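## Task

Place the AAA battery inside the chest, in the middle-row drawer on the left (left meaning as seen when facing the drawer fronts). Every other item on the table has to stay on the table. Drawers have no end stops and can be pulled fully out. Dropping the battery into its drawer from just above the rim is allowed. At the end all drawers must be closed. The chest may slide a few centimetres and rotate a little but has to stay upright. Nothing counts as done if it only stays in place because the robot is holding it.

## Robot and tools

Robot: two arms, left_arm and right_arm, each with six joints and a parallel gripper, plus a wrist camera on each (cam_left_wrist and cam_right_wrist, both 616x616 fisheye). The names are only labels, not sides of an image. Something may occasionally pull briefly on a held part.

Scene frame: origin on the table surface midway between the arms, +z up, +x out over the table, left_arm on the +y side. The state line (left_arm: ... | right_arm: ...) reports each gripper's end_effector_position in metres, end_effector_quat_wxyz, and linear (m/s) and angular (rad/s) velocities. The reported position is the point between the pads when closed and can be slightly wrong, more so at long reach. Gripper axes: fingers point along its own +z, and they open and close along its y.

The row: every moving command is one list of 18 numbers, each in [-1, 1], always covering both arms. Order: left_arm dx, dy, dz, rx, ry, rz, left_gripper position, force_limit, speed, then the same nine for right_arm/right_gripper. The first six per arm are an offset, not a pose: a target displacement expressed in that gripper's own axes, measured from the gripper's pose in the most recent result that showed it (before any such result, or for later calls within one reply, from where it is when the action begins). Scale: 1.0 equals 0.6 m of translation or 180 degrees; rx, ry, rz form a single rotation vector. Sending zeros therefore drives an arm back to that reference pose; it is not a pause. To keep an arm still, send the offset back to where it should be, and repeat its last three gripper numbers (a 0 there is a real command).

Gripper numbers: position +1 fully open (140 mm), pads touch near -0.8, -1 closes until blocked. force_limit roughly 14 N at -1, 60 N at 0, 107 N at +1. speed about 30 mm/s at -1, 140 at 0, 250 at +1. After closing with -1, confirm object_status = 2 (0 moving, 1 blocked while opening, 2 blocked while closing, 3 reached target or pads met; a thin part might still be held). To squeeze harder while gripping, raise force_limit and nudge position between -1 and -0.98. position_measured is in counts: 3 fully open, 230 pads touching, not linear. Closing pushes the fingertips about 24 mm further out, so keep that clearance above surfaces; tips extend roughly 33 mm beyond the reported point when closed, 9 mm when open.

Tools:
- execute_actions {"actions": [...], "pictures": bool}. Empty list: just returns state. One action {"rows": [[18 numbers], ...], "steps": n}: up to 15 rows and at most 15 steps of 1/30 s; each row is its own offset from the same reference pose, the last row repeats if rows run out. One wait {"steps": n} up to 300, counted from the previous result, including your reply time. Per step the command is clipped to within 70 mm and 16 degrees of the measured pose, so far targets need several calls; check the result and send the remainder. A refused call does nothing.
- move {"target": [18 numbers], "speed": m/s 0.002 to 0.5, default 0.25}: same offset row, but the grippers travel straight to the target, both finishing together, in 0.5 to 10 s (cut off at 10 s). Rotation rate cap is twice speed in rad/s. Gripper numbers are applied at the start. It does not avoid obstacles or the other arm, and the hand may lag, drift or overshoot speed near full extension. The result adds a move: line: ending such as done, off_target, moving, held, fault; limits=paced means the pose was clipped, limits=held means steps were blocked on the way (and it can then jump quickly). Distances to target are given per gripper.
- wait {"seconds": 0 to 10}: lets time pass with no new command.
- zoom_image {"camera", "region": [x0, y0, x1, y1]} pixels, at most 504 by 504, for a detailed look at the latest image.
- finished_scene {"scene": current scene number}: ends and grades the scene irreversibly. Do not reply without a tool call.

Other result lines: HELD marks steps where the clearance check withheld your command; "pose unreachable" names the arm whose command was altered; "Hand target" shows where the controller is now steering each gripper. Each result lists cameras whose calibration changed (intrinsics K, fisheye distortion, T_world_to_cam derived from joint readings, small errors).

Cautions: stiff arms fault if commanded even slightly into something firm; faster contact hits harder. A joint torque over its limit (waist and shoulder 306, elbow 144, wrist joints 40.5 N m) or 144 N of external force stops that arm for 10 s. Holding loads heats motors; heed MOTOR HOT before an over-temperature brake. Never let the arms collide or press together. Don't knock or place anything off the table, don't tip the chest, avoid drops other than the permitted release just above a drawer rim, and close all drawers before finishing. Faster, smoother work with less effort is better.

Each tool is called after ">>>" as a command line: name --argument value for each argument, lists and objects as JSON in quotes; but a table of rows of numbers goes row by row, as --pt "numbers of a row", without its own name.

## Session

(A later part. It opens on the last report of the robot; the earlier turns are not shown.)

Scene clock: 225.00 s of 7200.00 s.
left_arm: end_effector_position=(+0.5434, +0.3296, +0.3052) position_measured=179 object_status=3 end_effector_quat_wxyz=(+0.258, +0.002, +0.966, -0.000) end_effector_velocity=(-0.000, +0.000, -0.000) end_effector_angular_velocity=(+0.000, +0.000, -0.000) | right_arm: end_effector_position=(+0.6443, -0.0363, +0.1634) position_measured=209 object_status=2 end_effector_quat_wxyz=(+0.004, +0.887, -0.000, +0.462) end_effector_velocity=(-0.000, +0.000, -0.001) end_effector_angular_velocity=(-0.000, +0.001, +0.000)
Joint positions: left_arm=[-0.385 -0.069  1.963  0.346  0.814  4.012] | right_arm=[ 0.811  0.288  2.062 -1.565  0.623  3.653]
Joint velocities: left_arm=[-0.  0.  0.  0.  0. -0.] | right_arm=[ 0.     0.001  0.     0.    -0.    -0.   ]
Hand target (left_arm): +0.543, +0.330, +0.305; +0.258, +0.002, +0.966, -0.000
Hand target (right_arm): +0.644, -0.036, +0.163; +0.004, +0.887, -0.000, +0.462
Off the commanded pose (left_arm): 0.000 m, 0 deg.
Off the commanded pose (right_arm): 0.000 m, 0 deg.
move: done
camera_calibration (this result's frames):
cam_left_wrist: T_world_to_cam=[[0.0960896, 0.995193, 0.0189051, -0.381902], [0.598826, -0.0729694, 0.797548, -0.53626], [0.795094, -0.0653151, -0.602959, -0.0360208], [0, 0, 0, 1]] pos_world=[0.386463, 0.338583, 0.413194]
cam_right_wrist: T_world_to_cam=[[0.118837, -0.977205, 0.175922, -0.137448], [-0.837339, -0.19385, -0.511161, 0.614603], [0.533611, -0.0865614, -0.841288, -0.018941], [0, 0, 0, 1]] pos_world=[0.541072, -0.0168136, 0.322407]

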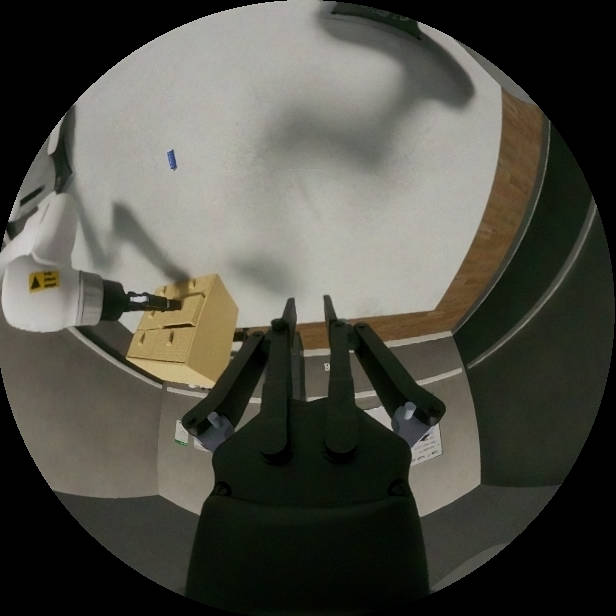

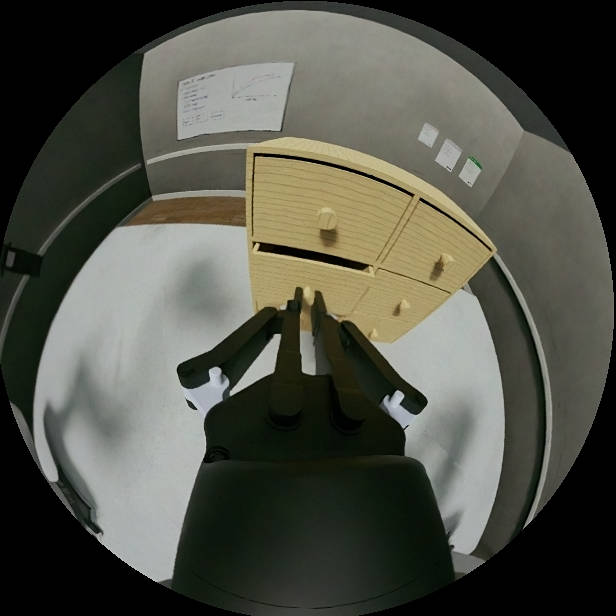

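Working. Another 1 cm.

>>> move --target '[0,0,0,0,0,0,-0.4,0,0.3,0.0095,0.002,0.0137,0,0,0,-1,-0.4,0.3]' --speed 0.008

>>> zoom_image --camera "cam_right_wrist" --region '[200,180,440,380]'

>>> zoom_image --camera "cam_left_wrist" --region '[130,260,250,380]'

Scene clock: 228.70 s of 7200.00 s.
left_arm: end_effector_position=(+0.5434, +0.3296, +0.3052) position_measured=179 object_status=3 end_effector_quat_wxyz=(+0.258, +0.002, +0.966, -0.000) end_effector_velocity=(+0.000, -0.000, +0.000) end_effector_angular_velocity=(-0.000, -0.000, -0.000) | right_arm: end_effector_position=(+0.6543, -0.0375, +0.1634) position_measured=209 object_status=2 end_effector_quat_wxyz=(+0.004, +0.887, -0.000, +0.462) end_effector_velocity=(-0.000, -0.000, -0.001) end_effector_angular_velocity=(-0.001, +0.001, +0.000)
Joint positions: left_arm=[-0.385 -0.069  1.963  0.346  0.814  4.012] | right_arm=[ 0.798  0.296  2.051 -1.57   0.613  3.648]
Joint velocities: left_arm=[-0. -0. -0.  0.  0.  0.] | right_arm=[ 0.     0.001  0.001 -0.    -0.     0.   ]
Hand target (left_arm): +0.543, +0.330, +0.305; +0.258, +0.002, +0.966, -0.000
Hand target (right_arm): +0.654, -0.038, +0.163; +0.004, +0.887, -0.000, +0.462
Off the commanded pose (left_arm): 0.000 m, 0 deg.
Off the commanded pose (right_arm): 0.000 m, 0 deg.
move: done
camera_calibration (this result's frames):
cam_left_wrist: T_world_to_cam=[[0.0960896, 0.995193, 0.0189052, -0.381902], [0.598826, -0.0729696, 0.797548, -0.53626], [0.795094, -0.0653151, -0.602959, -0.0360209], [0, 0, 0, 1]] pos_world=[0.386463, 0.338583, 0.413194]
cam_right_wrist: T_world_to_cam=[[0.118817, -0.9772, 0.175962, -0.139864], [-0.837335, -0.193856, -0.511166, 0.622704], [0.533622, -0.0866035, -0.841277, -0.0244406], [0, 0, 0, 1]] pos_world=[0.551072, -0.018077, 0.322355]

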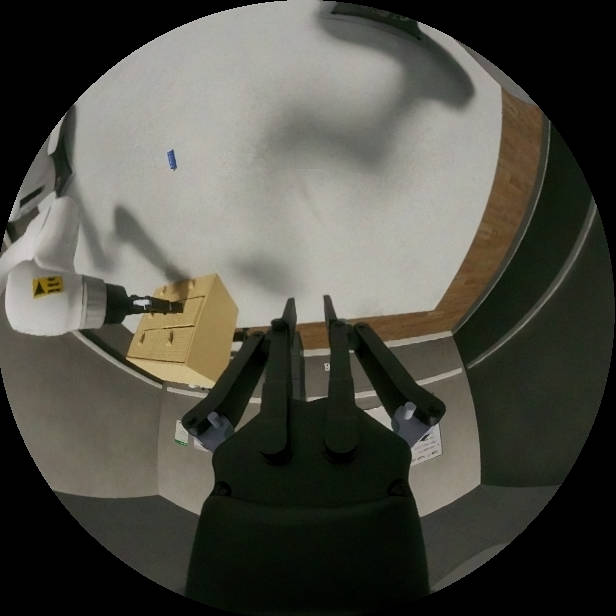

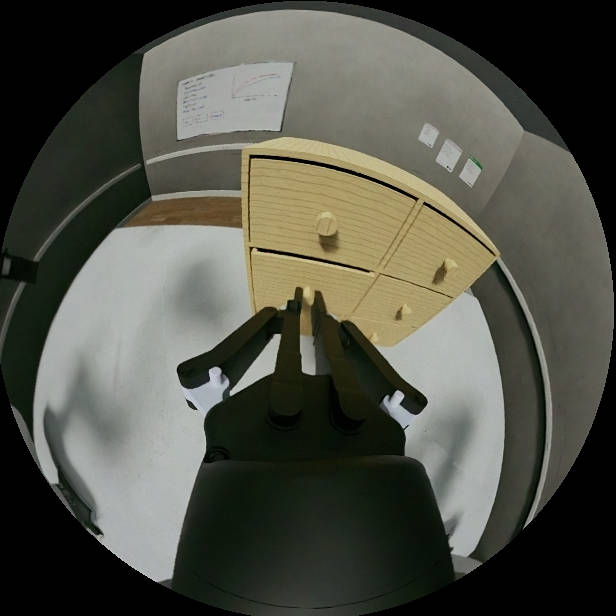

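Region (200, 180, 440, 380) of cam_right_wrist's 616x616 image, scaled by 2.100, with more detail than that image has.

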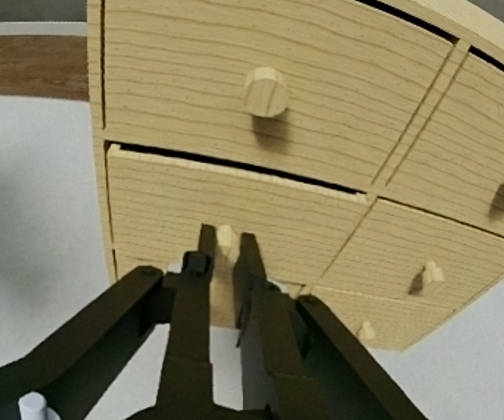

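Region (130, 260, 250, 380) of cam_left_wrist's 616x616 image, scaled by 4.200, with more detail than that image has.

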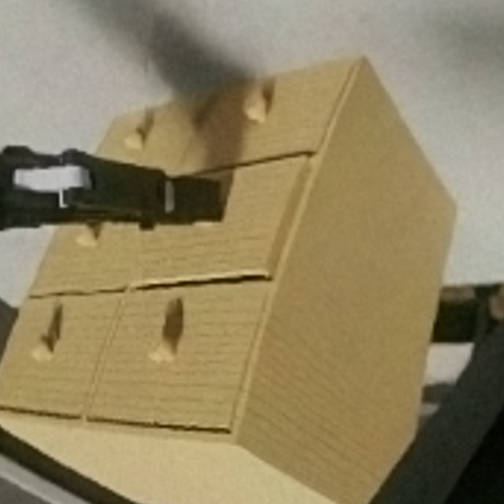

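About 1 cm remains.

>>> move --target '[0,0,0,0,0,0,-0.4,0,0.3,0.0105,0.002,0.015,0,0,0,-1,-0.4,0.3]' --speed 0.008

>>> move --target '[0,0,0,0,0,0,-0.4,0,0.3,0,0,0,0,0,0,0.2,0,0.5]'

>>> move --target '[0,0,0,0,0,0,-0.4,0,0.3,-0.06,0,-0.16,0,0,0,0.2,0,0.5]' --speed 0.15

>>> zoom_image --camera "cam_right_wrist" --region '[200,130,500,380]'

>>> zoom_image --camera "cam_left_wrist" --region '[110,250,270,410]'

Scene clock: 234.77 s of 7200.00 s.
left_arm: end_effector_position=(+0.5434, +0.3296, +0.3052) position_measured=179 object_status=3 end_effector_quat_wxyz=(+0.258, +0.002, +0.966, -0.000) end_effector_velocity=(+0.000, +0.001, +0.000) end_effector_angular_velocity=(+0.000, +0.000, +0.002) | right_arm: end_effector_position=(+0.6653, -0.0388, +0.1634) position_measured=209 object_status=2 end_effector_quat_wxyz=(+0.004, +0.887, -0.000, +0.462) end_effector_velocity=(-0.000, -0.000, -0.000) end_effector_angular_velocity=(-0.001, +0.001, +0.000)
Joint positions: left_arm=[-0.385 -0.069  1.963  0.346  0.814  4.012] | right_arm=[ 0.783  0.304  2.039 -1.574  0.603  3.641]
Joint velocities: left_arm=[ 0.002 -0.    -0.    -0.     0.    -0.   ] | right_arm=[ 0.     0.     0.001  0.     0.    -0.   ]
Hand target (left_arm): +0.543, +0.330, +0.305; +0.258, +0.002, +0.966, -0.000
Hand target (right_arm): +0.665, -0.039, +0.163; +0.004, +0.887, -0.000, +0.462
Off the commanded pose (left_arm): 0.000 m, 0 deg.
Off the commanded pose (right_arm): 0.000 m, 0 deg.
After step 90, 1.47 s passed at rest.
move: done
camera_calibration (this result's frames):
cam_left_wrist: T_world_to_cam=[[0.0960897, 0.995193, 0.0189049, -0.381902], [0.598826, -0.0729694, 0.797548, -0.53626], [0.795094, -0.0653153, -0.602959, -0.0360208], [0, 0, 0, 1]] pos_world=[0.386463, 0.338583, 0.413194]
cam_right_wrist: T_world_to_cam=[[0.118813, -0.977191, 0.176012, -0.142415], [-0.83733, -0.193879, -0.511164, 0.631643], [0.533631, -0.0866472, -0.841267, -0.0304311], [0, 0, 0, 1]] pos_world=[0.562053, -0.0193412, 0.32234]

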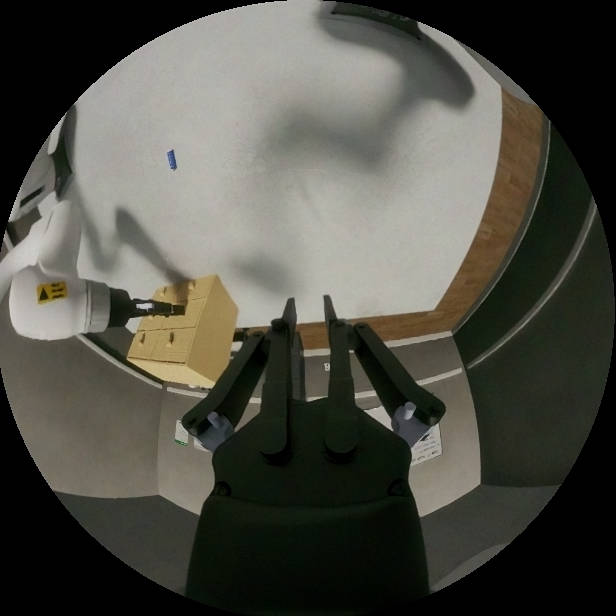

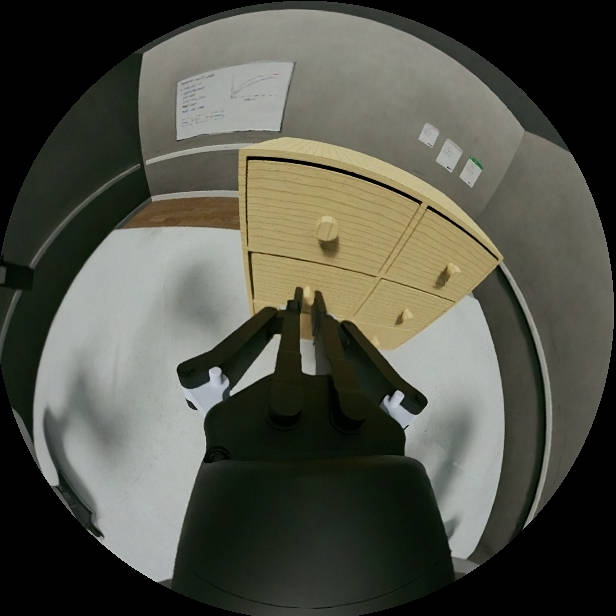

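Scene clock: 235.33 s of 7200.00 s.
left_arm: end_effector_position=(+0.5434, +0.3296, +0.3052) position_measured=179 object_status=3 end_effector_quat_wxyz=(+0.258, +0.002, +0.966, -0.000) end_effector_velocity=(-0.000, -0.000, +0.000) end_effector_angular_velocity=(-0.000, -0.000, -0.001) | right_arm: end_effector_position=(+0.6653, -0.0389, +0.1633) position_measured=104 object_status=0 end_effector_quat_wxyz=(+0.004, +0.887, -0.000, +0.462) end_effector_velocity=(+0.000, +0.000, -0.000) end_effector_angular_velocity=(+0.000, +0.000, +0.000)
Joint positions: left_arm=[-0.385 -0.069  1.963  0.346  0.814  4.012] | right_arm=[ 0.783  0.304  2.039 -1.574  0.603  3.641]
Joint velocities: left_arm=[-0.001 -0.    -0.     0.     0.    -0.   ] | right_arm=[-0.     0.    -0.     0.    -0.001 -0.   ]
Hand target (left_arm): +0.543, +0.330, +0.305; +0.258, +0.002, +0.966, -0.000
Hand target (right_arm): +0.665, -0.039, +0.163; +0.004, +0.887, -0.000, +0.462
Off the commanded pose (left_arm): 0.000 m, 0 deg.
Off the commanded pose (right_arm): 0.000 m, 0 deg.
move: done
camera_calibration (this result's frames):
cam_left_wrist: T_world_to_cam=[[0.0960894, 0.995193, 0.018905, -0.381902], [0.598826, -0.0729693, 0.797548, -0.53626], [0.795094, -0.0653151, -0.602959, -0.0360209], [0, 0, 0, 1]] pos_world=[0.386463, 0.338583, 0.413194]
cam_right_wrist: T_world_to_cam=[[0.118673, -0.977202, 0.176046, -0.142427], [-0.837381, -0.193773, -0.511122, 0.631687], [0.533583, -0.0867614, -0.841286, -0.0304822], [0, 0, 0, 1]] pos_world=[0.562129, -0.019421, 0.322298]

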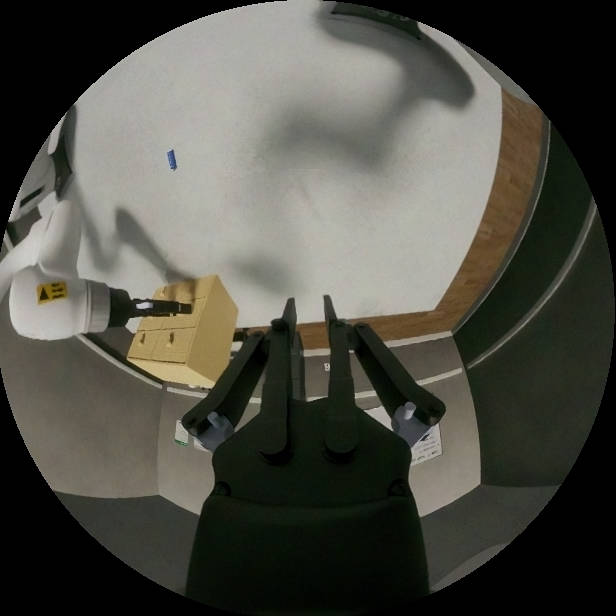

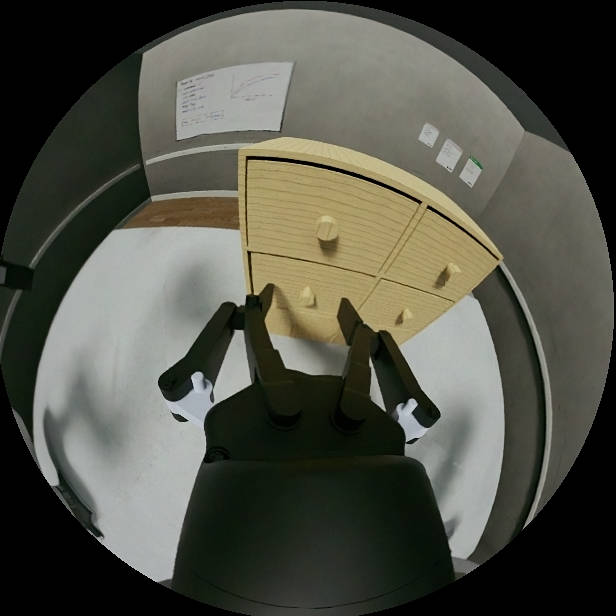

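Scene clock: 236.33 s of 7200.00 s.
left_arm: end_effector_position=(+0.5434, +0.3296, +0.3052) position_measured=179 object_status=3 end_effector_quat_wxyz=(+0.258, +0.002, +0.966, -0.000) end_effector_velocity=(+0.000, +0.000, -0.000) end_effector_angular_velocity=(-0.000, -0.000, +0.001) | right_arm: end_effector_position=(+0.5661, -0.0382, +0.1890) position_measured=104 object_status=3 end_effector_quat_wxyz=(+0.004, +0.887, -0.001, +0.462) end_effector_velocity=(-0.000, +0.000, -0.001) end_effector_angular_velocity=(-0.001, +0.001, +0.000)
Joint positions: left_arm=[-0.385 -0.069  1.963  0.346  0.814  4.012] | right_arm=[ 0.915  0.187  2.136 -1.463  0.699  3.616]
Joint velocities: left_arm=[ 0.001 -0.     0.    -0.    -0.    -0.   ] | right_arm=[ 0.     0.001  0.     0.001 -0.    -0.   ]
Hand target (left_arm): +0.543, +0.330, +0.305; +0.258, +0.002, +0.966, -0.000
Hand target (right_arm): +0.566, -0.038, +0.189; +0.004, +0.887, -0.001, +0.462
Off the commanded pose (left_arm): 0.000 m, 0 deg.
Off the commanded pose (right_arm): 0.000 m, 0 deg.
move: done
camera_calibration (this result's frames):
cam_left_wrist: T_world_to_cam=[[0.0960897, 0.995193, 0.0189051, -0.381902], [0.598826, -0.0729695, 0.797548, -0.53626], [0.795094, -0.0653152, -0.602959, -0.0360208], [0, 0, 0, 1]] pos_world=[0.386463, 0.338583, 0.413194]
cam_right_wrist: T_world_to_cam=[[0.118625, -0.977258, 0.175767, -0.134392], [-0.837462, -0.193574, -0.511064, 0.561881], [0.533465, -0.0865736, -0.84138, 0.0442665], [0, 0, 0, 1]] pos_world=[0.462882, -0.0187382, 0.348024]

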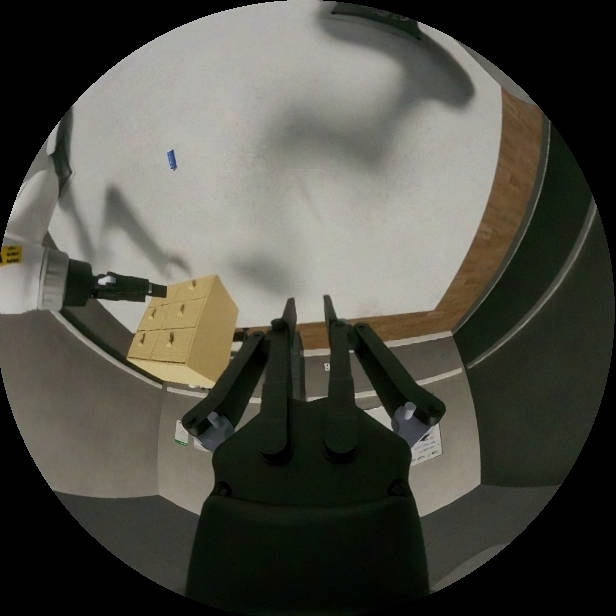

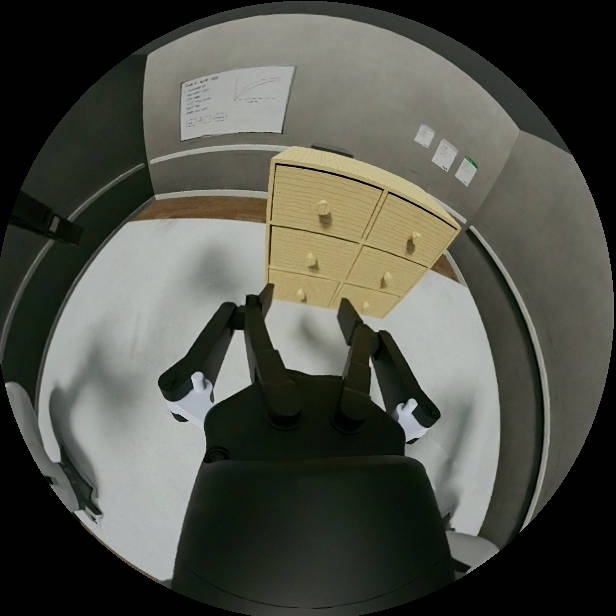

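Region (200, 130, 500, 380) of cam_right_wrist's 616x616 image, scaled by 1.680, with more detail than that image has.

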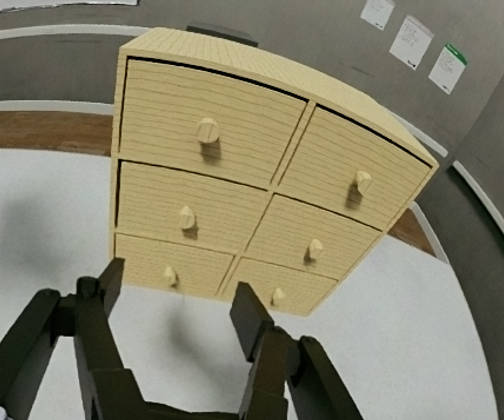

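Region (110, 250, 270, 410) of cam_left_wrist's 616x616 image, scaled by 3.150, with more detail than that image has.

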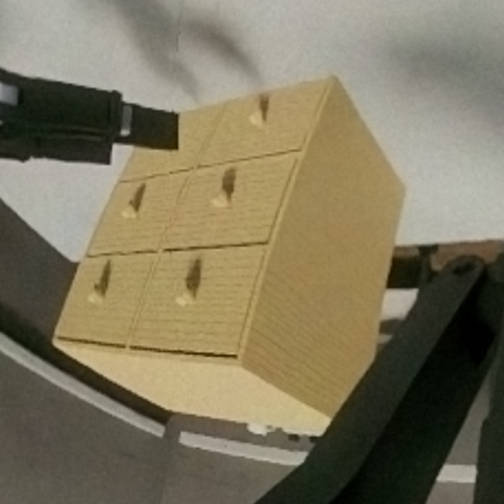

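>>> finished_scene --scene 2

The scene is finished: the task was done.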